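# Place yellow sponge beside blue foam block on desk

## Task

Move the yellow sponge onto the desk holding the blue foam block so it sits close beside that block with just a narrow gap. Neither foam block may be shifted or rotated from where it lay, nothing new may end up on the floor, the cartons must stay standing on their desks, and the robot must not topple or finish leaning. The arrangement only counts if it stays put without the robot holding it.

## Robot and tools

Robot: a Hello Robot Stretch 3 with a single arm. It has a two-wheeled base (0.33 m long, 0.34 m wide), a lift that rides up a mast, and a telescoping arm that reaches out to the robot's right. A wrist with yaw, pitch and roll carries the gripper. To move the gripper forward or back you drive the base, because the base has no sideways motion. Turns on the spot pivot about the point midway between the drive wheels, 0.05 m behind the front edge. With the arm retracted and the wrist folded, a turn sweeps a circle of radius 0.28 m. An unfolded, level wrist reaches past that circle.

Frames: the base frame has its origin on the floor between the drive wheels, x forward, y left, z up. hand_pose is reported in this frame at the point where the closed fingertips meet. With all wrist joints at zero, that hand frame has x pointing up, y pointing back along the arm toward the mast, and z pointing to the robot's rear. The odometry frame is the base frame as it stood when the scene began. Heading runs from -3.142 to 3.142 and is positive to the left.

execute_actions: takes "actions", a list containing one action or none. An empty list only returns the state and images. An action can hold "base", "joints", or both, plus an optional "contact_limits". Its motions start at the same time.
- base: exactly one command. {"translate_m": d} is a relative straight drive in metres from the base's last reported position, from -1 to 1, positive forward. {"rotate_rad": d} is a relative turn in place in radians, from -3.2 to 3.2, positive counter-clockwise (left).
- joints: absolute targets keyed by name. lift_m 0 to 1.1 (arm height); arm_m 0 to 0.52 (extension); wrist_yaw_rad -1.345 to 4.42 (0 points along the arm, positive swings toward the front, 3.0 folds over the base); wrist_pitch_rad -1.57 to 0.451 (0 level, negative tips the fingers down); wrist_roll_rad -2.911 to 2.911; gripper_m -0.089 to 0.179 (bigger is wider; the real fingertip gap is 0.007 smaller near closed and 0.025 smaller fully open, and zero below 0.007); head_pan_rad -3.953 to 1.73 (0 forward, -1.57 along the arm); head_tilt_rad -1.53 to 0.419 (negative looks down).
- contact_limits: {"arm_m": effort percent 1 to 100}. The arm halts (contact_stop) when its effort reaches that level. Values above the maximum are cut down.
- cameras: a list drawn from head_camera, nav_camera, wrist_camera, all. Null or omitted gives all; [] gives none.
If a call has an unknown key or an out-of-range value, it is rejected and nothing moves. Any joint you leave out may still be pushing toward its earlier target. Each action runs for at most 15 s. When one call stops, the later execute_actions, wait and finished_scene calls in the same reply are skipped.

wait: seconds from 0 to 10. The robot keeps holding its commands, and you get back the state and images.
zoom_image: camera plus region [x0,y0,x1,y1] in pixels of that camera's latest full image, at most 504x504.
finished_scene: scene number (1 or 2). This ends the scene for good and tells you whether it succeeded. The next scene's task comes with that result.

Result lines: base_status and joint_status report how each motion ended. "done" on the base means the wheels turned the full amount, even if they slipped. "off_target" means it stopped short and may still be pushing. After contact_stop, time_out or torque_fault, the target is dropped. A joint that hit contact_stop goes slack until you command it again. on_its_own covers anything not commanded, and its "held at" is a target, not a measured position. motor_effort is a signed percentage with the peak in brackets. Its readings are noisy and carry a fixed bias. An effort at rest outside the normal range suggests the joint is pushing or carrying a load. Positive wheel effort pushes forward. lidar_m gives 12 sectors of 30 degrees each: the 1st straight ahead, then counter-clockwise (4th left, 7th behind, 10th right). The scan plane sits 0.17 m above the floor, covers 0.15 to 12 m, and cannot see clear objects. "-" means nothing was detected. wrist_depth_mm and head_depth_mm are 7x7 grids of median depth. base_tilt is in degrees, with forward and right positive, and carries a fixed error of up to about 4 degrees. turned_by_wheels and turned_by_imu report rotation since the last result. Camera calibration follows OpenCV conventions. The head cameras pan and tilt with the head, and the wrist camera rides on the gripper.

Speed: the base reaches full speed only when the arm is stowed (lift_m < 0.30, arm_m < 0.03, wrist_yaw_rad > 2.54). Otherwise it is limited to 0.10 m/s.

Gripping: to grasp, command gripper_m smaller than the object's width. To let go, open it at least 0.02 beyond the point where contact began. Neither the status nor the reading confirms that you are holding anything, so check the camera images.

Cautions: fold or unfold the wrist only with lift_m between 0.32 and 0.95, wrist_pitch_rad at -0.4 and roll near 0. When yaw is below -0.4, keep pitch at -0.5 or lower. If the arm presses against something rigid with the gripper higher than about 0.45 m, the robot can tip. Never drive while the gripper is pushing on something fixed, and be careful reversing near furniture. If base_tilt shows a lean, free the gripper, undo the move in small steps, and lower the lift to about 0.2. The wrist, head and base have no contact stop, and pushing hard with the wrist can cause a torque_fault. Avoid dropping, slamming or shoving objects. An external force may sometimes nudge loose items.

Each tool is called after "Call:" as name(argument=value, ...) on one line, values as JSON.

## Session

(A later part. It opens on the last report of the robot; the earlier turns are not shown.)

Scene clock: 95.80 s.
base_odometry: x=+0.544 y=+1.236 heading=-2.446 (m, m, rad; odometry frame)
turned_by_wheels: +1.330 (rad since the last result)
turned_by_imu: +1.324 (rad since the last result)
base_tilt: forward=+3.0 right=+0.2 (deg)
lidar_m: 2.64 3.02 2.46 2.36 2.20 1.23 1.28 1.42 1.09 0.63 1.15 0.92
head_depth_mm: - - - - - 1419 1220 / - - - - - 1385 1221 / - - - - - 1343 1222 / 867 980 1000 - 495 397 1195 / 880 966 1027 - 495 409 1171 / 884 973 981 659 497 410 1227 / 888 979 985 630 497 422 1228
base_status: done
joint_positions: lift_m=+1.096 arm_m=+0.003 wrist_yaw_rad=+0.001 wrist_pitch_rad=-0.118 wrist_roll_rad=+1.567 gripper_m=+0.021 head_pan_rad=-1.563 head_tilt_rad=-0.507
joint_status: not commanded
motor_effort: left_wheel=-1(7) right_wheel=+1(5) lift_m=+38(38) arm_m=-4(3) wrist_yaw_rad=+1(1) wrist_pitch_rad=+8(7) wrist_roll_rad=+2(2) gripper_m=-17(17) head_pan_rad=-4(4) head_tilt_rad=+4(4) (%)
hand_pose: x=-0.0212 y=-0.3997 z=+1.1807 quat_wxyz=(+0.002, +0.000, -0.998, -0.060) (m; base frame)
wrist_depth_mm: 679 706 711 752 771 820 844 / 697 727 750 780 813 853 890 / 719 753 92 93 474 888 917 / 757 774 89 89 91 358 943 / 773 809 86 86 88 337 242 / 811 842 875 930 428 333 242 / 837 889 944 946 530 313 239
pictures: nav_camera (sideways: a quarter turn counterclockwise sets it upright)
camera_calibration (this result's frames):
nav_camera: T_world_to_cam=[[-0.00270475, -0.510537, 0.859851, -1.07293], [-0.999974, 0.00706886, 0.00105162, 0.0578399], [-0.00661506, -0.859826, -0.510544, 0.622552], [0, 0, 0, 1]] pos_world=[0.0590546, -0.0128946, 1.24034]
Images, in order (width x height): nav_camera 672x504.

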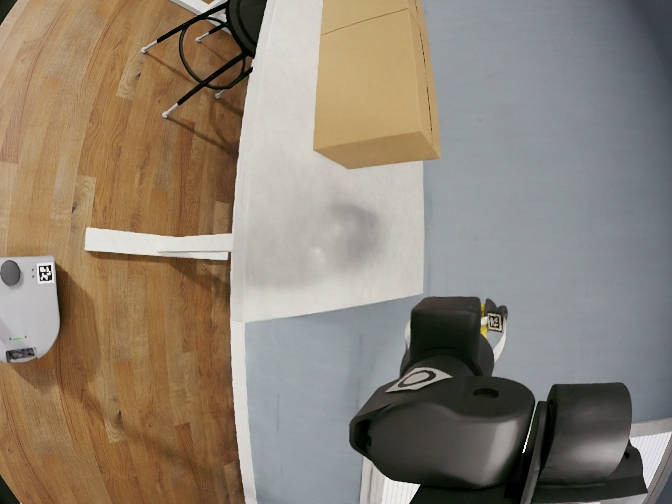

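Call:
execute_actions(actions=[{"joints":{"arm_m":0.52,"wrist_yaw_rad":1.3}}], cameras=["wrist_camera"])

Scene clock: 102.37 s.
base_odometry: x=+0.544 y=+1.236 heading=-2.447 (m, m, rad; odometry frame)
turned_by_wheels: +0.000 (rad since the last result)
turned_by_imu: +0.000 (rad since the last result)
base_tilt: forward=+3.0 right=+0.2 (deg)
lidar_m: 2.64 3.00 2.45 2.36 2.20 1.23 1.28 1.41 1.09 0.63 1.14 0.92
head_depth_mm: - 946 1051 1179 1348 1444 1216 / - 948 1056 1189 1360 1456 1220 / 844 970 1047 1178 1344 1413 1222 / 857 988 973 657 495 409 1193 / 878 995 978 658 495 409 1166 / 883 952 978 658 495 409 1221 / 888 638 693 660 497 422 1224
base_status: not commanded
joint_positions: lift_m=+1.096 arm_m=+0.520 wrist_yaw_rad=+1.300 wrist_pitch_rad=-0.118 wrist_roll_rad=+1.568 gripper_m=+0.021 head_pan_rad=-1.563 head_tilt_rad=-0.507
joint_status: all done
motor_effort: left_wheel=-2(2) right_wheel=+2(1) lift_m=+38(38) arm_m=+6(6) wrist_yaw_rad=+0(3) wrist_pitch_rad=+8(7) wrist_roll_rad=+1(2) gripper_m=-17(17) head_pan_rad=-4(4) head_tilt_rad=+4(4) (%)
hand_pose: x=+0.2210 y=-0.7318 z=+1.1807 quat_wxyz=(+0.038, +0.604, -0.795, -0.046) (m; base frame)
wrist_depth_mm: 666 651 645 625 550 347 248 / - 951 927 916 562 343 245 / - - 93 93 437 340 243 / - - 89 89 91 303 242 / - - 86 86 88 223 225 / - - - 649 176 184 195 / - - - 427 194 203 214
pictures: wrist_camera
camera_calibration (this result's frames):
wrist_camera: T_world_to_cam=[[-0.149701, -0.0253657, -0.988406, 1.17377], [0.0943481, 0.994743, -0.039818, 0.784775], [0.98422, -0.099215, -0.146521, 0.0434985], [0, 0, 0, 1]] pos_world=[0.0588596, -0.74656, 1.19778]
Images, in order (width x height): wrist_camera 644x364.

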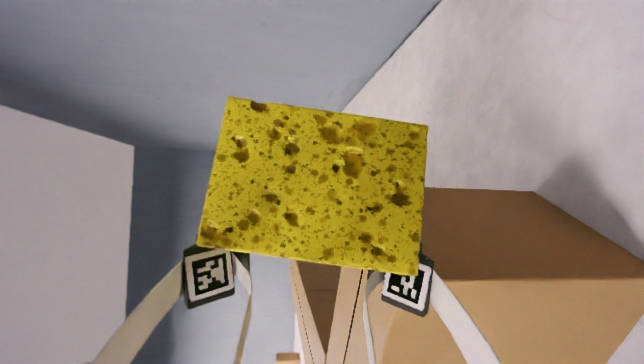

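Cartons sit deep. Pitch up a little and turn more.

Call:
execute_actions(actions=[{"joints":{"wrist_pitch_rad":0.3,"wrist_yaw_rad":1.2}}], cameras=["wrist_camera"])

Scene clock: 104.27 s.
base_odometry: x=+0.544 y=+1.236 heading=-2.447 (m, m, rad; odometry frame)
turned_by_wheels: +0.000 (rad since the last result)
turned_by_imu: +0.000 (rad since the last result)
base_tilt: forward=+2.9 right=+0.3 (deg)
lidar_m: 2.63 3.00 2.46 2.35 2.20 1.23 1.28 1.41 1.09 0.63 1.14 0.92
head_depth_mm: - 948 1050 1179 1347 1461 1217 / - 951 1057 1188 1360 1456 1221 / 844 968 1048 1174 1341 1414 1220 / 857 988 978 656 495 408 1196 / 865 983 978 658 494 409 1169 / 860 975 979 659 496 409 1225 / 608 982 691 660 496 422 1229
base_status: not commanded
joint_positions: lift_m=+1.096 arm_m=+0.520 wrist_yaw_rad=+1.202 wrist_pitch_rad=+0.275 wrist_roll_rad=+1.568 gripper_m=+0.021 head_pan_rad=-1.563 head_tilt_rad=-0.507
joint_status: all done
motor_effort: left_wheel=-2(2) right_wheel=+2(1) lift_m=+38(38) arm_m=+6(7) wrist_yaw_rad=-1(3) wrist_pitch_rad=+10(10) wrist_roll_rad=+1(1) gripper_m=-18(17) head_pan_rad=-4(4) head_tilt_rad=+4(4) (%)
hand_pose: x=+0.2149 y=-0.7557 z=+1.2813 quat_wxyz=(-0.076, +0.560, -0.817, +0.114) (m; base frame)
wrist_depth_mm: 665 603 567 525 492 467 440 / 936 868 770 710 657 610 486 / - - 92 93 793 786 473 / - - 89 89 91 827 459 / - - 86 86 88 680 444 / - - - - - 752 200 / - - - - - 255 172
pictures: wrist_camera
camera_calibration (this result's frames):
wrist_camera: T_world_to_cam=[[0.211805, -0.150816, -0.965605, 1.06996], [0.217397, 0.970538, -0.1039, 0.850473], [0.952826, -0.187913, 0.238352, -0.491502], [0, 0, 0, 1]] pos_world=[0.0568022, -0.756409, 1.23867]
Images, in order (width x height): wrist_camera 644x364.

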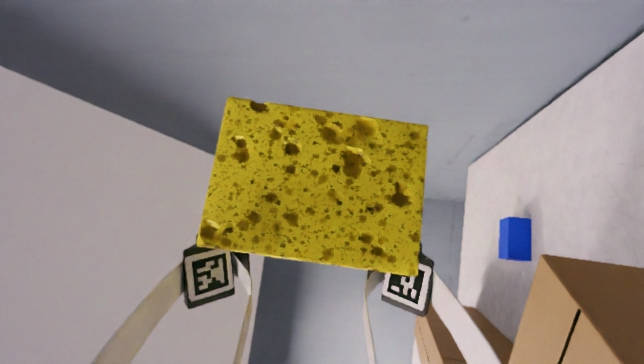

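Call:
execute_actions(actions=[{"base":{"translate_m":1},"joints":{"wrist_yaw_rad":0,"wrist_roll_rad":0,"arm_m":0}}], cameras=[])

Call:
execute_actions(actions=[{"base":{"translate_m":0.15},"joints":{"head_pan_rad":-1.9}}], cameras=[])

Call:
execute_actions(actions=[{"joints":{"arm_m":0.52,"wrist_pitch_rad":-0.5},"contact_limits":{"arm_m":15}}])

Scene clock: 118.00 s.
base_odometry: x=-0.224 y=+0.595 heading=-2.447 (m, m, rad; odometry frame)
turned_by_wheels: +0.000 (rad since the last result)
turned_by_imu: +0.000 (rad since the last result)
base_tilt: forward=+2.9 right=+0.2 (deg)
lidar_m: 1.64 2.16 2.63 2.31 2.70 2.59 2.21 1.09 0.72 0.48 0.79 1.78
head_depth_mm: - - - - 460 1416 1217 / - - - - - 866 1190 / - - - - - 837 1162 / - - - 530 495 900 1192 / 933 1041 495 533 496 1466 1223 / 949 1047 500 538 497 1385 1194 / 954 1052 504 542 498 1389 1228
base_status: done
joint_positions: lift_m=+1.096 arm_m=+0.003 wrist_yaw_rad=+0.000 wrist_pitch_rad=+0.277 wrist_roll_rad=+0.007 gripper_m=+0.021 head_pan_rad=-1.563 head_tilt_rad=-0.507
joint_status: all done
joint sent to its limit — the command would take arm_m past its lower limit, so that joint was sent only as far as its limit.
motor_effort: left_wheel=-2(3) right_wheel=+1(6) lift_m=+38(38) arm_m=-4(3) wrist_yaw_rad=+0(3) wrist_pitch_rad=+9(11) wrist_roll_rad=-3(6) gripper_m=-17(17) head_pan_rad=-4(3) head_tilt_rad=+4(4) (%)
hand_pose: x=-0.0213 y=-0.4012 z=+1.2821 quat_wxyz=(+0.698, -0.097, -0.702, +0.098) (m; base frame)
wrist_depth_mm: - - 959 965 964 937 939 / 979 985 931 950 923 907 916 / 937 943 92 92 891 912 901 / 938 927 89 89 91 908 873 / 925 918 86 86 88 884 857 / 898 895 874 867 869 853 856 / 882 849 833 861 856 843 844
pictures: none
No camera images: the call's "cameras" was empty. Leave "cameras" out to get every camera's image.

Scene clock: 120.63 s.
base_odometry: x=-0.339 y=+0.499 heading=-2.447 (m, m, rad; odometry frame)
turned_by_wheels: +0.000 (rad since the last result)
turned_by_imu: +0.000 (rad since the last result)
base_tilt: forward=+3.0 right=+0.2 (deg)
lidar_m: 1.49 2.05 2.61 2.33 2.69 2.71 2.36 1.22 0.53 0.74 1.24 1.80
head_depth_mm: - - - - - 1455 1223 / - - - - - 1413 1220 / - - - - - 1347 1191 / - - - - 513 887 1195 / - - - - - 1140 1196 / - - - - - 1424 1221 / - - - - - 1388 1146
base_status: done
joint_positions: lift_m=+1.096 arm_m=+0.003 wrist_yaw_rad=+0.000 wrist_pitch_rad=+0.277 wrist_roll_rad=+0.007 gripper_m=+0.021 head_pan_rad=-1.893 head_tilt_rad=-0.507
joint_status: all done
motor_effort: left_wheel=-2(4) right_wheel=+1(2) lift_m=+38(38) arm_m=-4(4) wrist_yaw_rad=+0(1) wrist_pitch_rad=+9(10) wrist_roll_rad=-4(3) gripper_m=-18(18) head_pan_rad=-4(32) head_tilt_rad=+4(4) (%)
hand_pose: x=-0.0213 y=-0.4012 z=+1.2821 quat_wxyz=(+0.698, -0.097, -0.702, +0.098) (m; base frame)
wrist_depth_mm: - - - 967 967 959 939 / - 971 966 956 944 912 915 / 956 961 92 93 922 920 902 / 936 930 89 89 91 900 902 / 912 913 86 86 88 878 866 / 933 903 894 888 861 861 867 / 887 890 840 863 869 854 857
pictures: none
No camera images: the call's "cameras" was empty. Leave "cameras" out to get every camera's image.

Scene clock: 125.60 s.
base_odometry: x=-0.339 y=+0.499 heading=-2.447 (m, m, rad; odometry frame)
turned_by_wheels: +0.000 (rad since the last result)
turned_by_imu: +0.000 (rad since the last result)
base_tilt: forward=+3.0 right=+0.3 (deg)
lidar_m: 1.49 2.05 2.62 2.33 2.70 2.71 2.35 1.22 0.53 0.74 1.24 1.80
head_depth_mm: - - 568 611 1634 1455 1220 / - 1189 551 599 553 1419 1221 / - 1139 537 576 531 934 1193 / - 1103 553 584 512 884 1195 / - 1028 845 657 512 1135 1196 / 951 825 812 659 496 1455 1222 / - - 863 660 497 1351 1149
base_status: not commanded
joint_positions: lift_m=+1.096 arm_m=+0.520 wrist_yaw_rad=+0.000 wrist_pitch_rad=-0.517 wrist_roll_rad=+0.006 gripper_m=+0.021 head_pan_rad=-1.893 head_tilt_rad=-0.507
joint_status: all done
motor_effort: left_wheel=-1(2) right_wheel=+1(1) lift_m=+38(38) arm_m=+6(7) wrist_yaw_rad=-1(1) wrist_pitch_rad=+7(8) wrist_roll_rad=-3(3) gripper_m=-17(17) head_pan_rad=-4(4) head_tilt_rad=+4(4) (%)
contact_limits: arm_m 15 (drawing in: default 29, maximum 48; extending or still: default 42, maximum 68)
hand_pose: x=-0.0214 y=-0.8755 z=+1.0876 quat_wxyz=(+0.682, +0.180, -0.685, -0.181) (m; base frame)
wrist_depth_mm: 388 379 372 365 358 351 346 / 432 422 406 232 245 384 380 / 487 466 92 93 173 187 401 / 543 395 89 89 91 147 151 / 325 330 86 86 88 135 124 / 281 287 284 283 167 145 116 / 248 252 253 260 222 151 123
pictures: head_camera (sideways: a quarter turn clockwise sets it upright), nav_camera (sideways: a quarter turn counterclockwise sets it upright), wrist_camera
camera_calibration (this result's frames):
head_camera: T_world_to_cam=[[0.190163, 0.482404, -0.855058, 1.1361], [0.93909, -0.343338, 0.0151487, -0.0203126], [-0.286266, -0.805857, -0.518311, 0.638604], [0, 0, 0, 1]] pos_world=[-0.0141593, -0.040411, 1.30274]
nav_camera: T_world_to_cam=[[-0.167969, -0.482082, 0.859874, -1.07195], [-0.943737, 0.330695, 0.00105096, 0.0574977], [-0.284863, -0.811319, -0.510505, 0.624199], [0, 0, 0, 1]] pos_world=[0.0520188, -0.0293597, 1.24034]
wrist_camera: T_world_to_cam=[[-0.998293, -0.0109652, 0.0573723, -0.101132], [-0.0513144, 0.633869, -0.771736, 1.4238], [-0.0279043, -0.773363, -0.63335, 0.171841], [0, 0, 0, 1]] pos_world=[-0.0231026, -0.770718, 1.21344]
Images, in order (width x height): head_camera 896x504, nav_camera 672x504, wrist_camera 644x364.

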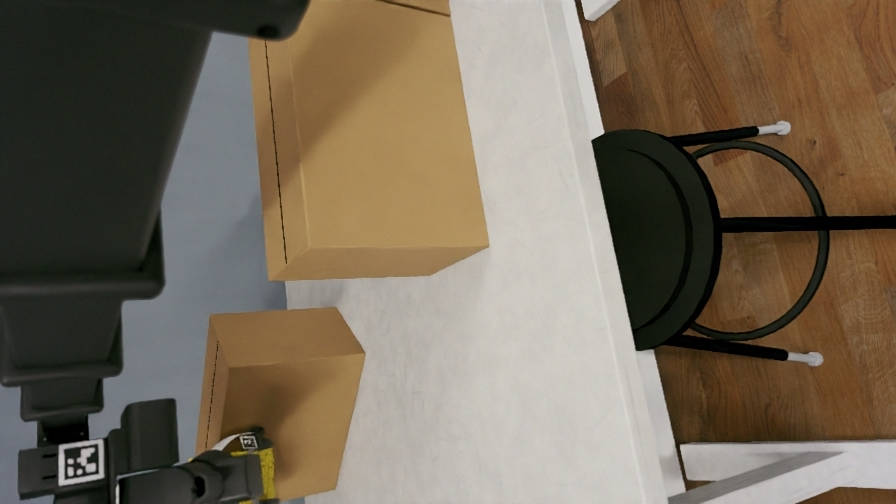

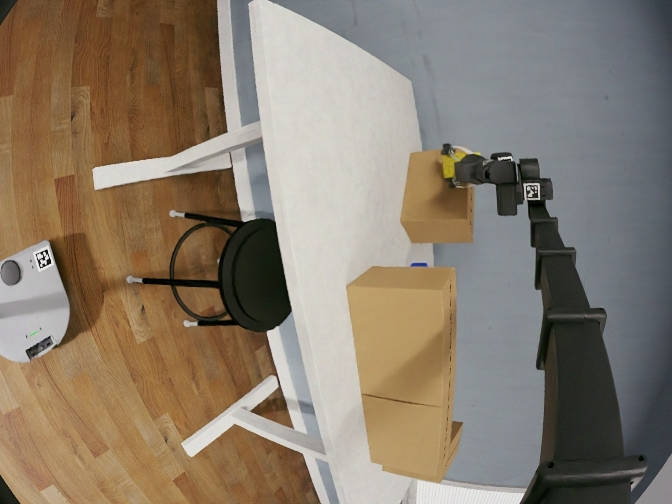

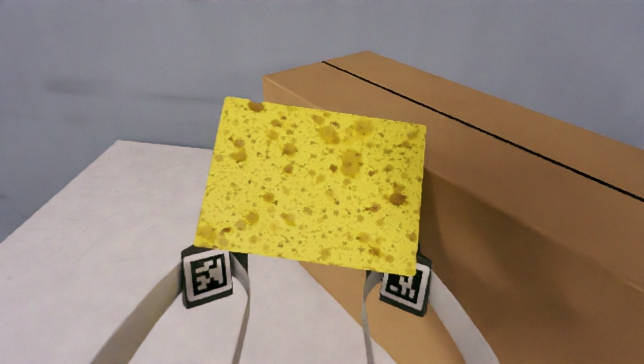

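Call:
execute_actions(actions=[{"joints":{"arm_m":0.4,"wrist_pitch_rad":0.3}}], cameras=[])

Call:
execute_actions(actions=[{"base":{"translate_m":-0.42},"joints":{"arm_m":0.52}}], cameras=[])

Call:
execute_actions(actions=[{"joints":{"wrist_pitch_rad":-0.35}}], cameras=["wrist_camera","nav_camera"])

Scene clock: 128.97 s.
base_odometry: x=-0.339 y=+0.499 heading=-2.447 (m, m, rad; odometry frame)
turned_by_wheels: +0.000 (rad since the last result)
turned_by_imu: +0.000 (rad since the last result)
base_tilt: forward=+3.0 right=+0.3 (deg)
lidar_m: 1.49 2.05 2.61 2.33 2.69 2.71 2.36 1.22 0.53 0.74 1.24 1.80
head_depth_mm: - - 568 611 1643 1458 1223 / - 1191 550 598 552 1415 1216 / - 1144 536 574 532 933 1191 / - 1097 553 584 513 889 1196 / - 1027 845 657 513 1139 1196 / 912 806 811 659 496 1465 1227 / - - 862 660 496 1353 1145
base_status: not commanded
joint_positions: lift_m=+1.096 arm_m=+0.400 wrist_yaw_rad=+0.000 wrist_pitch_rad=+0.276 wrist_roll_rad=+0.006 gripper_m=+0.021 head_pan_rad=-1.893 head_tilt_rad=-0.507
joint_status: all done
motor_effort: left_wheel=-1(2) right_wheel=+1(1) lift_m=+38(38) arm_m=-5(4) wrist_yaw_rad=+0(1) wrist_pitch_rad=+10(11) wrist_roll_rad=-3(3) gripper_m=-17(17) head_pan_rad=-4(3) head_tilt_rad=+4(4) (%)
hand_pose: x=-0.0213 y=-0.7984 z=+1.2818 quat_wxyz=(+0.698, -0.097, -0.702, +0.098) (m; base frame)
wrist_depth_mm: 582 572 568 564 564 556 546 / 570 567 560 557 550 548 543 / 555 555 92 92 543 538 532 / 550 539 89 89 91 527 529 / 543 533 86 86 88 517 513 / 530 528 517 508 512 506 507 / 521 515 516 510 502 503 497
pictures: none
No camera images: the call's "cameras" was empty. Leave "cameras" out to get every camera's image.

Scene clock: 134.40 s.
base_odometry: x=-0.017 y=+0.768 heading=-2.447 (m, m, rad; odometry frame)
turned_by_wheels: +0.000 (rad since the last result)
turned_by_imu: +0.001 (rad since the last result)
base_tilt: forward=+2.9 right=+0.2 (deg)
lidar_m: 1.91 2.39 2.64 2.32 2.45 2.38 1.94 0.89 0.89 0.64 0.52 1.75
head_depth_mm: - - 850 653 530 1310 1190 / - 725 595 624 510 1416 1222 / - 1094 506 543 494 1459 1220 / - 1068 486 522 495 1422 1220 / - 1024 478 503 495 1385 1194 / 921 1001 479 484 495 835 1199 / - 991 479 469 496 774 1171
base_status: done
joint_positions: lift_m=+1.096 arm_m=+0.520 wrist_yaw_rad=+0.000 wrist_pitch_rad=+0.277 wrist_roll_rad=+0.006 gripper_m=+0.021 head_pan_rad=-1.893 head_tilt_rad=-0.507
joint_status: all done
motor_effort: left_wheel=-1(6) right_wheel=+2(3) lift_m=+38(38) arm_m=+7(8) wrist_yaw_rad=+0(1) wrist_pitch_rad=+10(10) wrist_roll_rad=-3(3) gripper_m=-17(17) head_pan_rad=-3(4) head_tilt_rad=+4(4) (%)
hand_pose: x=-0.0213 y=-0.9177 z=+1.2820 quat_wxyz=(+0.698, -0.097, -0.702, +0.098) (m; base frame)
wrist_depth_mm: 421 416 412 406 403 399 395 / 410 409 401 398 396 391 389 / 402 399 92 92 389 384 384 / 397 393 89 89 91 379 373 / 390 386 86 86 88 371 367 / 384 381 376 373 365 367 362 / 377 373 369 367 361 358 357
pictures: none
No camera images: the call's "cameras" was empty. Leave "cameras" out to get every camera's image.

Scene clock: 135.57 s.
base_odometry: x=-0.017 y=+0.768 heading=-2.447 (m, m, rad; odometry frame)
turned_by_wheels: +0.000 (rad since the last result)
turned_by_imu: +0.000 (rad since the last result)
base_tilt: forward=+3.0 right=+0.3 (deg)
lidar_m: 1.91 2.38 2.65 2.31 2.45 2.39 1.94 0.89 0.89 0.64 0.52 1.74
head_depth_mm: - - 849 651 530 1310 1191 / - 725 597 625 511 1412 1220 / - 1097 506 544 495 1461 1220 / - 1070 487 523 495 1419 1221 / - 1030 477 502 494 1386 1194 / 921 1003 479 485 496 835 1195 / - - 479 469 496 775 1167
base_status: not commanded
joint_positions: lift_m=+1.096 arm_m=+0.520 wrist_yaw_rad=+0.000 wrist_pitch_rad=-0.365 wrist_roll_rad=+0.006 gripper_m=+0.021 head_pan_rad=-1.893 head_tilt_rad=-0.507
joint_status: all done
motor_effort: left_wheel=-1(1) right_wheel=+1(1) lift_m=+38(38) arm_m=+6(6) wrist_yaw_rad=+1(0) wrist_pitch_rad=+6(9) wrist_roll_rad=-3(3) gripper_m=-17(17) head_pan_rad=-4(3) head_tilt_rad=+4(4) (%)
hand_pose: x=-0.0214 y=-0.8954 z=+1.1211 quat_wxyz=(+0.693, +0.128, -0.697, -0.129) (m; base frame)
wrist_depth_mm: 345 339 331 327 321 316 309 / 376 367 361 351 346 341 334 / 409 400 92 93 367 371 363 / 454 441 89 89 91 405 394 / 396 406 86 86 88 439 436 / 330 337 335 349 332 370 380 / 283 288 291 300 302 317 321
pictures: nav_camera (sideways: a quarter turn counterclockwise sets it upright), wrist_camera
camera_calibration (this result's frames):
nav_camera: T_world_to_cam=[[-0.167969, -0.482079, 0.859876, -1.07196], [-0.943737, 0.330696, 0.00105092, 0.0574977], [-0.284864, -0.81132, -0.510503, 0.624196], [0, 0, 0, 1]] pos_world=[0.0520188, -0.0293599, 1.24034]
wrist_camera: T_world_to_cam=[[-0.998296, -0.00229877, 0.0583082, -0.0965284], [-0.0513223, 0.510105, -0.85858, 1.44882], [-0.0277696, -0.860109, -0.509354, -0.0389772], [0, 0, 0, 1]] pos_world=[-0.0230893, -0.772798, 1.22971]
Images, in order (width x height): nav_camera 672x504, wrist_camera 644x364.

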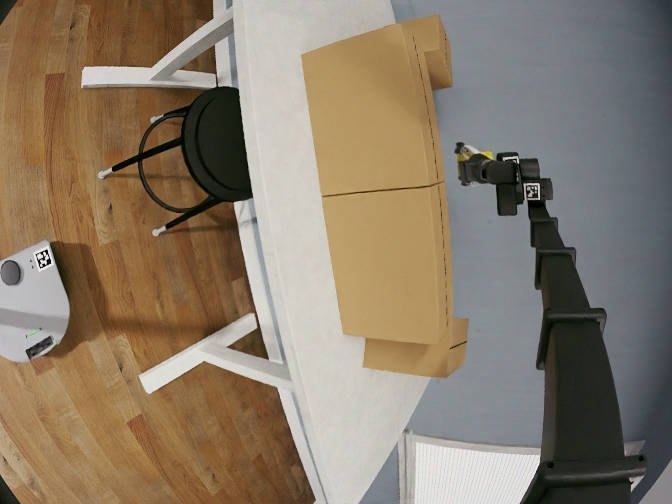

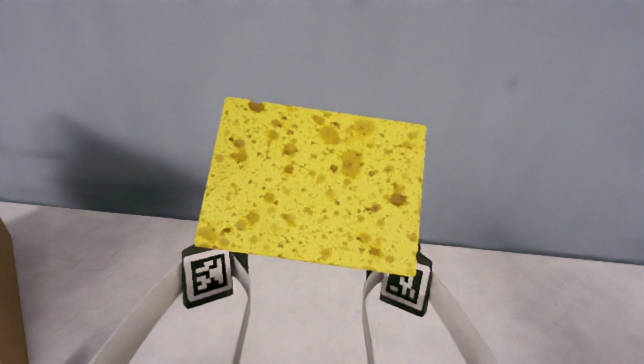

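Front cartons are shallow (the deep one was a side carton), so pitching down is safe.

Call:
execute_actions(actions=[{"joints":{"wrist_pitch_rad":-0.85}}], cameras=["wrist_camera"])

Scene clock: 137.43 s.
base_odometry: x=-0.017 y=+0.768 heading=-2.447 (m, m, rad; odometry frame)
turned_by_wheels: +0.000 (rad since the last result)
turned_by_imu: +0.000 (rad since the last result)
base_tilt: forward=+2.9 right=+0.3 (deg)
lidar_m: 1.91 2.39 2.64 2.32 2.45 2.38 1.94 0.89 0.89 0.64 0.52 1.75
head_depth_mm: - - 851 653 531 1308 1192 / - 726 596 625 512 1418 1221 / - 1094 505 543 494 1454 1223 / - 1072 487 522 494 1421 1226 / - 1026 477 502 495 1378 1198 / 919 1005 479 484 496 835 1197 / - - 449 469 496 774 1169
base_status: not commanded
joint_positions: lift_m=+1.096 arm_m=+0.520 wrist_yaw_rad=+0.000 wrist_pitch_rad=-0.858 wrist_roll_rad=+0.006 gripper_m=+0.021 head_pan_rad=-1.893 head_tilt_rad=-0.507
joint_status: all done
motor_effort: left_wheel=-1(1) right_wheel=+2(1) lift_m=+38(38) arm_m=+6(6) wrist_yaw_rad=+0(0) wrist_pitch_rad=+3(5) wrist_roll_rad=-3(3) gripper_m=-17(17) head_pan_rad=-4(4) head_tilt_rad=+4(4) (%)
hand_pose: x=-0.0215 y=-0.8139 z=+1.0255 quat_wxyz=(+0.641, +0.294, -0.645, -0.295) (m; base frame)
wrist_depth_mm: 355 364 377 382 380 377 366 / 315 323 330 339 348 354 365 / 282 289 92 92 302 314 323 / 252 211 89 89 91 282 289 / 229 193 86 86 88 257 260 / 181 180 220 225 222 234 239 / 200 204 205 209 211 217 220
pictures: wrist_camera
camera_calibration (this result's frames):
wrist_camera: T_world_to_cam=[[-0.998289, -0.0292951, 0.0505959, -0.104944], [-0.0512086, 0.855704, -0.514925, 1.25405], [-0.0282103, -0.516635, -0.855741, 0.617134], [0, 0, 0, 1]] pos_world=[-0.0231373, -0.757333, 1.17916]
Images, in order (width x height): wrist_camera 644x364.

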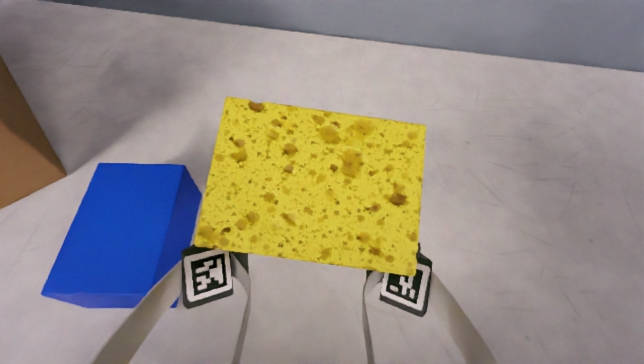

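Call:
execute_actions(actions=[{"joints":{"wrist_pitch_rad":-1.3}}], cameras=[])

Call:
execute_actions(actions=[{"base":{"translate_m":0.118}}], cameras=["wrist_camera"])

Scene clock: 139.83 s.
base_odometry: x=-0.017 y=+0.768 heading=-2.447 (m, m, rad; odometry frame)
turned_by_wheels: +0.000 (rad since the last result)
turned_by_imu: +0.000 (rad since the last result)
base_tilt: forward=+3.0 right=+0.2 (deg)
lidar_m: 1.91 2.39 2.65 2.32 2.45 2.38 1.94 0.89 0.89 0.64 0.52 1.75
head_depth_mm: - - 850 653 530 1310 1192 / - 725 597 625 511 1415 1216 / - 1098 505 544 493 1459 1218 / - 1070 487 523 494 1423 1217 / - 1027 478 503 495 1385 1194 / 920 1001 479 484 496 836 1197 / - - 448 469 496 775 1170
base_status: not commanded
joint_positions: lift_m=+1.096 arm_m=+0.520 wrist_yaw_rad=+0.000 wrist_pitch_rad=-1.299 wrist_roll_rad=+0.006 gripper_m=+0.021 head_pan_rad=-1.893 head_tilt_rad=-0.507
joint_status: all done
motor_effort: left_wheel=-1(1) right_wheel=+1(1) lift_m=+38(38) arm_m=+6(6) wrist_yaw_rad=+0(0) wrist_pitch_rad=-1(3) wrist_roll_rad=-3(3) gripper_m=-17(18) head_pan_rad=-4(4) head_tilt_rad=+4(4) (%)
hand_pose: x=-0.0216 y=-0.7101 z=+0.9818 quat_wxyz=(+0.561, +0.427, -0.564, -0.429) (m; base frame)
wrist_depth_mm: 157 159 207 210 212 216 218 / 159 171 203 206 209 212 214 / 196 197 92 93 205 209 211 / 193 194 89 89 91 204 206 / 189 191 86 86 88 201 204 / 187 189 190 192 194 198 200 / 184 186 187 190 193 196 197
pictures: none
No camera images: the call's "cameras" was empty. Leave "cameras" out to get every camera's image.

Scene clock: 142.40 s.
base_odometry: x=-0.107 y=+0.693 heading=-2.447 (m, m, rad; odometry frame)
turned_by_wheels: +0.000 (rad since the last result)
turned_by_imu: -0.001 (rad since the last result)
base_tilt: forward=+3.0 right=+0.3 (deg)
lidar_m: 1.79 2.29 2.64 2.31 2.49 2.47 2.06 0.98 0.66 0.48 0.77 1.76
head_depth_mm: - - 545 598 550 1346 1219 / - 1150 526 574 531 1456 1217 / - 1116 511 554 513 1457 1222 / - 1075 496 533 494 1456 1191 / - 1033 481 514 496 907 1221 / 930 1007 478 496 496 795 1195 / - - 450 480 496 781 1145
base_status: done
joint_positions: lift_m=+1.096 arm_m=+0.520 wrist_yaw_rad=+0.000 wrist_pitch_rad=-1.300 wrist_roll_rad=+0.006 gripper_m=+0.021 head_pan_rad=-1.893 head_tilt_rad=-0.507
joint_status: not commanded
motor_effort: left_wheel=-1(4) right_wheel=+1(6) lift_m=+38(38) arm_m=+6(6) wrist_yaw_rad=-1(1) wrist_pitch_rad=-1(1) wrist_roll_rad=-3(3) gripper_m=-17(17) head_pan_rad=-4(4) head_tilt_rad=+4(4) (%)
hand_pose: x=-0.0216 y=-0.7100 z=+0.9818 quat_wxyz=(+0.561, +0.427, -0.564, -0.429) (m; base frame)
wrist_depth_mm: 184 204 207 162 212 215 218 / 198 201 203 160 209 212 215 / 196 198 92 92 205 208 211 / 193 194 89 89 91 205 207 / 190 192 86 86 88 200 204 / 186 188 191 193 194 198 201 / 184 187 188 190 192 196 197
pictures: wrist_camera
camera_calibration (this result's frames):
wrist_camera: T_world_to_cam=[[-0.998295, -0.0478042, 0.0335034, -0.0961338], [-0.0509367, 0.993692, -0.0999052, 0.833143], [-0.0285162, -0.101441, -0.994433, 1.06438], [0, 0, 0, 1]] pos_world=[-0.0231803, -0.724512, 1.14491]
Images, in order (width x height): wrist_camera 644x364.

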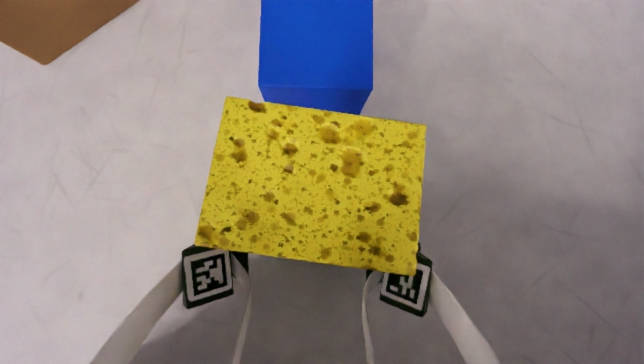

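Call:
execute_actions(actions=[{"joints":{"gripper_m":0.179}}], cameras=["wrist_camera"])

Call:
execute_actions(actions=[{"joints":{"arm_m":0.47,"wrist_pitch_rad":-1.1}}], cameras=["wrist_camera"])

Scene clock: 145.40 s.
base_odometry: x=-0.107 y=+0.693 heading=-2.447 (m, m, rad; odometry frame)
turned_by_wheels: +0.000 (rad since the last result)
turned_by_imu: +0.000 (rad since the last result)
base_tilt: forward=+3.0 right=+0.2 (deg)
lidar_m: 1.79 2.29 2.63 2.30 2.48 2.47 2.06 0.98 0.66 0.48 0.77 1.76
head_depth_mm: - - 546 597 550 1342 1218 / - 1151 526 574 530 1460 1218 / - 1115 511 554 511 1461 1221 / - 1081 496 533 494 1456 1194 / - 1035 481 514 495 910 1219 / 929 1010 478 496 495 794 1196 / - - 451 480 497 779 1147
base_status: not commanded
joint_positions: lift_m=+1.096 arm_m=+0.520 wrist_yaw_rad=+0.000 wrist_pitch_rad=-1.300 wrist_roll_rad=+0.006 gripper_m=+0.179 head_pan_rad=-1.893 head_tilt_rad=-0.507
joint_status: all done
motor_effort: left_wheel=-1(1) right_wheel=+1(1) lift_m=+38(38) arm_m=+6(6) wrist_yaw_rad=+0(0) wrist_pitch_rad=+0(0) wrist_roll_rad=-3(3) gripper_m=+0(87) head_pan_rad=-4(4) head_tilt_rad=+5(4) (%)
hand_pose: x=-0.0216 y=-0.7100 z=+0.9818 quat_wxyz=(+0.561, +0.427, -0.564, -0.429) (m; base frame)
wrist_depth_mm: 184 204 207 162 212 216 218 / 199 201 203 160 209 212 214 / 196 198 200 202 206 209 210 / 192 195 196 100 202 205 207 / 189 192 98 98 100 202 204 / - 189 190 97 194 - 200 / 184 186 188 189 191 195 198
pictures: wrist_camera
camera_calibration (this result's frames):
wrist_camera: T_world_to_cam=[[-0.998295, -0.0478072, 0.0334991, -0.0961304], [-0.0509366, 0.993702, -0.0998128, 0.833035], [-0.0285163, -0.101349, -0.994442, 1.06445], [0, 0, 0, 1]] pos_world=[-0.0231803, -0.724504, 1.1449]
Images, in order (width x height): wrist_camera 644x364.

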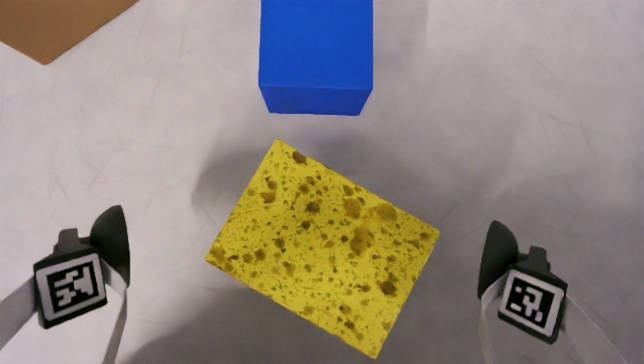

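Scene clock: 146.87 s.
base_odometry: x=-0.107 y=+0.693 heading=-2.447 (m, m, rad; odometry frame)
turned_by_wheels: +0.000 (rad since the last result)
turned_by_imu: +0.000 (rad since the last result)
base_tilt: forward=+3.0 right=+0.2 (deg)
lidar_m: 1.79 2.29 2.64 2.32 2.49 2.47 2.05 0.97 0.66 0.49 0.77 1.76
head_depth_mm: - - 546 597 550 1342 1216 / - 1146 526 574 530 1455 1217 / - 1115 510 554 512 1463 1225 / - 1076 497 533 494 1455 1196 / - 1031 478 497 495 908 1221 / 931 1015 478 479 496 795 1192 / - - 448 463 494 780 1146
base_status: not commanded
joint_positions: lift_m=+1.096 arm_m=+0.470 wrist_yaw_rad=+0.000 wrist_pitch_rad=-1.107 wrist_roll_rad=+0.006 gripper_m=+0.179 head_pan_rad=-1.893 head_tilt_rad=-0.507
joint_status: all done
motor_effort: left_wheel=-1(1) right_wheel=+1(1) lift_m=+38(38) arm_m=-4(5) wrist_yaw_rad=-1(0) wrist_pitch_rad=+3(5) wrist_roll_rad=-3(3) gripper_m=+0(0) head_pan_rad=-4(4) head_tilt_rad=+4(4) (%)
hand_pose: x=-0.0216 y=-0.7083 z=+0.9952 quat_wxyz=(+0.600, +0.371, -0.603, -0.373) (m; base frame)
wrist_depth_mm: 184 216 253 206 265 269 276 / 219 234 240 194 250 254 258 / 223 225 228 203 237 240 243 / 212 214 215 118 224 228 232 / 203 205 204 112 211 218 221 / - 196 198 197 203 - 210 / 185 188 190 192 195 197 201
pictures: wrist_camera
camera_calibration (this result's frames):
wrist_camera: T_world_to_cam=[[-0.998288, -0.040741, 0.041976, -0.099895], [-0.0511337, 0.956285, -0.28793, 0.993391], [-0.0284104, -0.289583, -0.956731, 0.907046], [0, 0, 0, 1]] pos_world=[-0.0231586, -0.691369, 1.15802]
Images, in order (width x height): wrist_camera 644x364.

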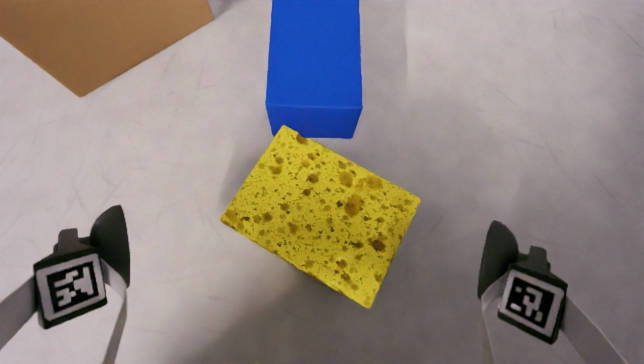

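Call:
execute_actions(actions=[{"joints":{"gripper_m":0.03}}], cameras=[])

Call:
execute_actions(actions=[{"joints":{"arm_m":0.505}}], cameras=[])

Call:
execute_actions(actions=[{"joints":{"gripper_m":0.179}}], cameras=["wrist_camera"])

Scene clock: 150.30 s.
base_odometry: x=-0.107 y=+0.693 heading=-2.447 (m, m, rad; odometry frame)
turned_by_wheels: +0.000 (rad since the last result)
turned_by_imu: +0.000 (rad since the last result)
base_tilt: forward=+2.9 right=+0.2 (deg)
lidar_m: 1.80 2.29 2.64 2.31 2.49 2.47 2.06 0.98 0.66 0.48 0.77 1.77
head_depth_mm: - - 546 598 550 1346 1215 / - 1149 526 574 530 1457 1219 / - 1115 510 554 511 1457 1222 / - 1077 497 532 495 1468 1194 / - 1036 477 498 495 909 1223 / 928 1016 479 479 496 796 1195 / - - 449 463 495 779 1146
base_status: not commanded
joint_positions: lift_m=+1.096 arm_m=+0.470 wrist_yaw_rad=+0.000 wrist_pitch_rad=-1.107 wrist_roll_rad=+0.006 gripper_m=+0.031 head_pan_rad=-1.893 head_tilt_rad=-0.507
joint_status: all done
motor_effort: left_wheel=-1(1) right_wheel=+1(1) lift_m=+38(38) arm_m=-4(4) wrist_yaw_rad=+1(1) wrist_pitch_rad=+3(3) wrist_roll_rad=-3(3) gripper_m=-16(92) head_pan_rad=-4(4) head_tilt_rad=+4(4) (%)
hand_pose: x=-0.0216 y=-0.7083 z=+0.9952 quat_wxyz=(+0.600, +0.371, -0.603, -0.373) (m; base frame)
wrist_depth_mm: 185 216 253 206 264 269 274 / 220 234 240 194 251 254 259 / 223 225 228 190 237 241 245 / 211 215 213 117 223 229 232 / 202 205 112 111 212 217 221 / 194 196 199 198 201 207 210 / 186 188 191 193 195 199 201
pictures: none
No camera images: the call's "cameras" was empty. Leave "cameras" out to get every camera's image.

Scene clock: 151.60 s.
base_odometry: x=-0.107 y=+0.693 heading=-2.447 (m, m, rad; odometry frame)
turned_by_wheels: +0.000 (rad since the last result)
turned_by_imu: +0.000 (rad since the last result)
base_tilt: forward=+3.0 right=+0.2 (deg)
lidar_m: 1.79 2.29 2.64 2.31 2.49 2.47 2.05 0.97 0.66 0.49 0.77 1.76
head_depth_mm: - - 545 597 550 1339 1217 / - 1149 526 574 530 1454 1223 / - 1112 511 554 512 1458 1221 / - 1078 496 533 495 1453 1197 / - 1032 478 498 495 908 1218 / 930 1012 478 479 495 796 1195 / 871 - 448 463 495 781 1142
base_status: not commanded
joint_positions: lift_m=+1.096 arm_m=+0.505 wrist_yaw_rad=+0.000 wrist_pitch_rad=-1.107 wrist_roll_rad=+0.006 gripper_m=+0.031 head_pan_rad=-1.893 head_tilt_rad=-0.507
joint_status: all done
motor_effort: left_wheel=-1(1) right_wheel=+1(1) lift_m=+38(38) arm_m=+6(8) wrist_yaw_rad=+1(0) wrist_pitch_rad=+3(3) wrist_roll_rad=-3(3) gripper_m=-16(16) head_pan_rad=-4(3) head_tilt_rad=+4(4) (%)
hand_pose: x=-0.0216 y=-0.7426 z=+0.9952 quat_wxyz=(+0.600, +0.371, -0.603, -0.373) (m; base frame)
wrist_depth_mm: 164 190 253 261 265 270 274 / 182 218 240 194 250 254 259 / 217 224 228 184 236 240 245 / 212 215 213 117 223 229 232 / 202 204 112 111 211 216 220 / 194 196 198 197 200 208 211 / 186 188 191 192 194 199 201
pictures: none
No camera images: the call's "cameras" was empty. Leave "cameras" out to get every camera's image.

Scene clock: 153.57 s.
base_odometry: x=-0.107 y=+0.693 heading=-2.447 (m, m, rad; odometry frame)
turned_by_wheels: +0.000 (rad since the last result)
turned_by_imu: +0.000 (rad since the last result)
base_tilt: forward=+3.0 right=+0.2 (deg)
lidar_m: 1.79 2.29 2.64 2.31 2.49 2.47 2.06 0.98 0.66 0.49 0.77 1.77
head_depth_mm: - - 545 597 550 1348 1221 / - 1150 527 574 530 1456 1222 / - 1113 510 555 512 1458 1219 / - 1080 496 533 494 1461 1192 / - 1032 477 498 495 910 1223 / 933 1011 478 479 496 797 1193 / 871 - 448 462 495 780 1146
base_status: not commanded
joint_positions: lift_m=+1.096 arm_m=+0.505 wrist_yaw_rad=+0.000 wrist_pitch_rad=-1.107 wrist_roll_rad=+0.006 gripper_m=+0.179 head_pan_rad=-1.893 head_tilt_rad=-0.507
joint_status: all done
motor_effort: left_wheel=-1(1) right_wheel=+1(1) lift_m=+38(38) arm_m=+6(6) wrist_yaw_rad=+0(0) wrist_pitch_rad=+3(3) wrist_roll_rad=-3(3) gripper_m=+0(88) head_pan_rad=-4(4) head_tilt_rad=+4(4) (%)
hand_pose: x=-0.0216 y=-0.7426 z=+0.9952 quat_wxyz=(+0.600, +0.371, -0.603, -0.373) (m; base frame)
wrist_depth_mm: 164 190 256 260 264 269 274 / 182 218 239 194 250 254 259 / 216 223 228 184 237 242 245 / 211 214 215 118 223 227 232 / 204 205 205 112 211 218 221 / - 196 198 198 203 - 211 / 185 188 190 193 195 196 202
pictures: wrist_camera
camera_calibration (this result's frames):
wrist_camera: T_world_to_cam=[[-0.998287, -0.0407464, 0.0419772, -0.101297], [-0.0511392, 0.956285, -0.28793, 1.02617], [-0.02841, -0.289584, -0.956731, 0.897118], [0, 0, 0, 1]] pos_world=[-0.0231583, -0.725651, 1.15802]
Images, in order (width x height): wrist_camera 644x364.

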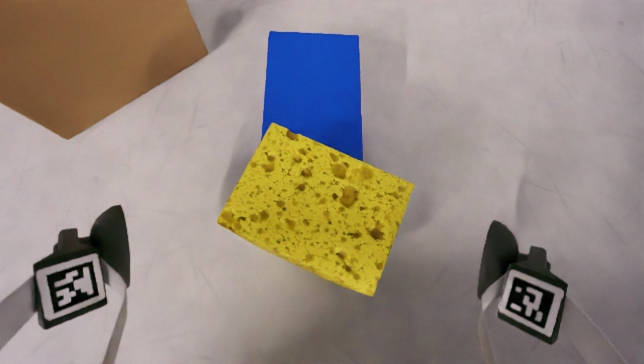

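Call:
finished_scene(scene=2)

The scene is finished: the task was done.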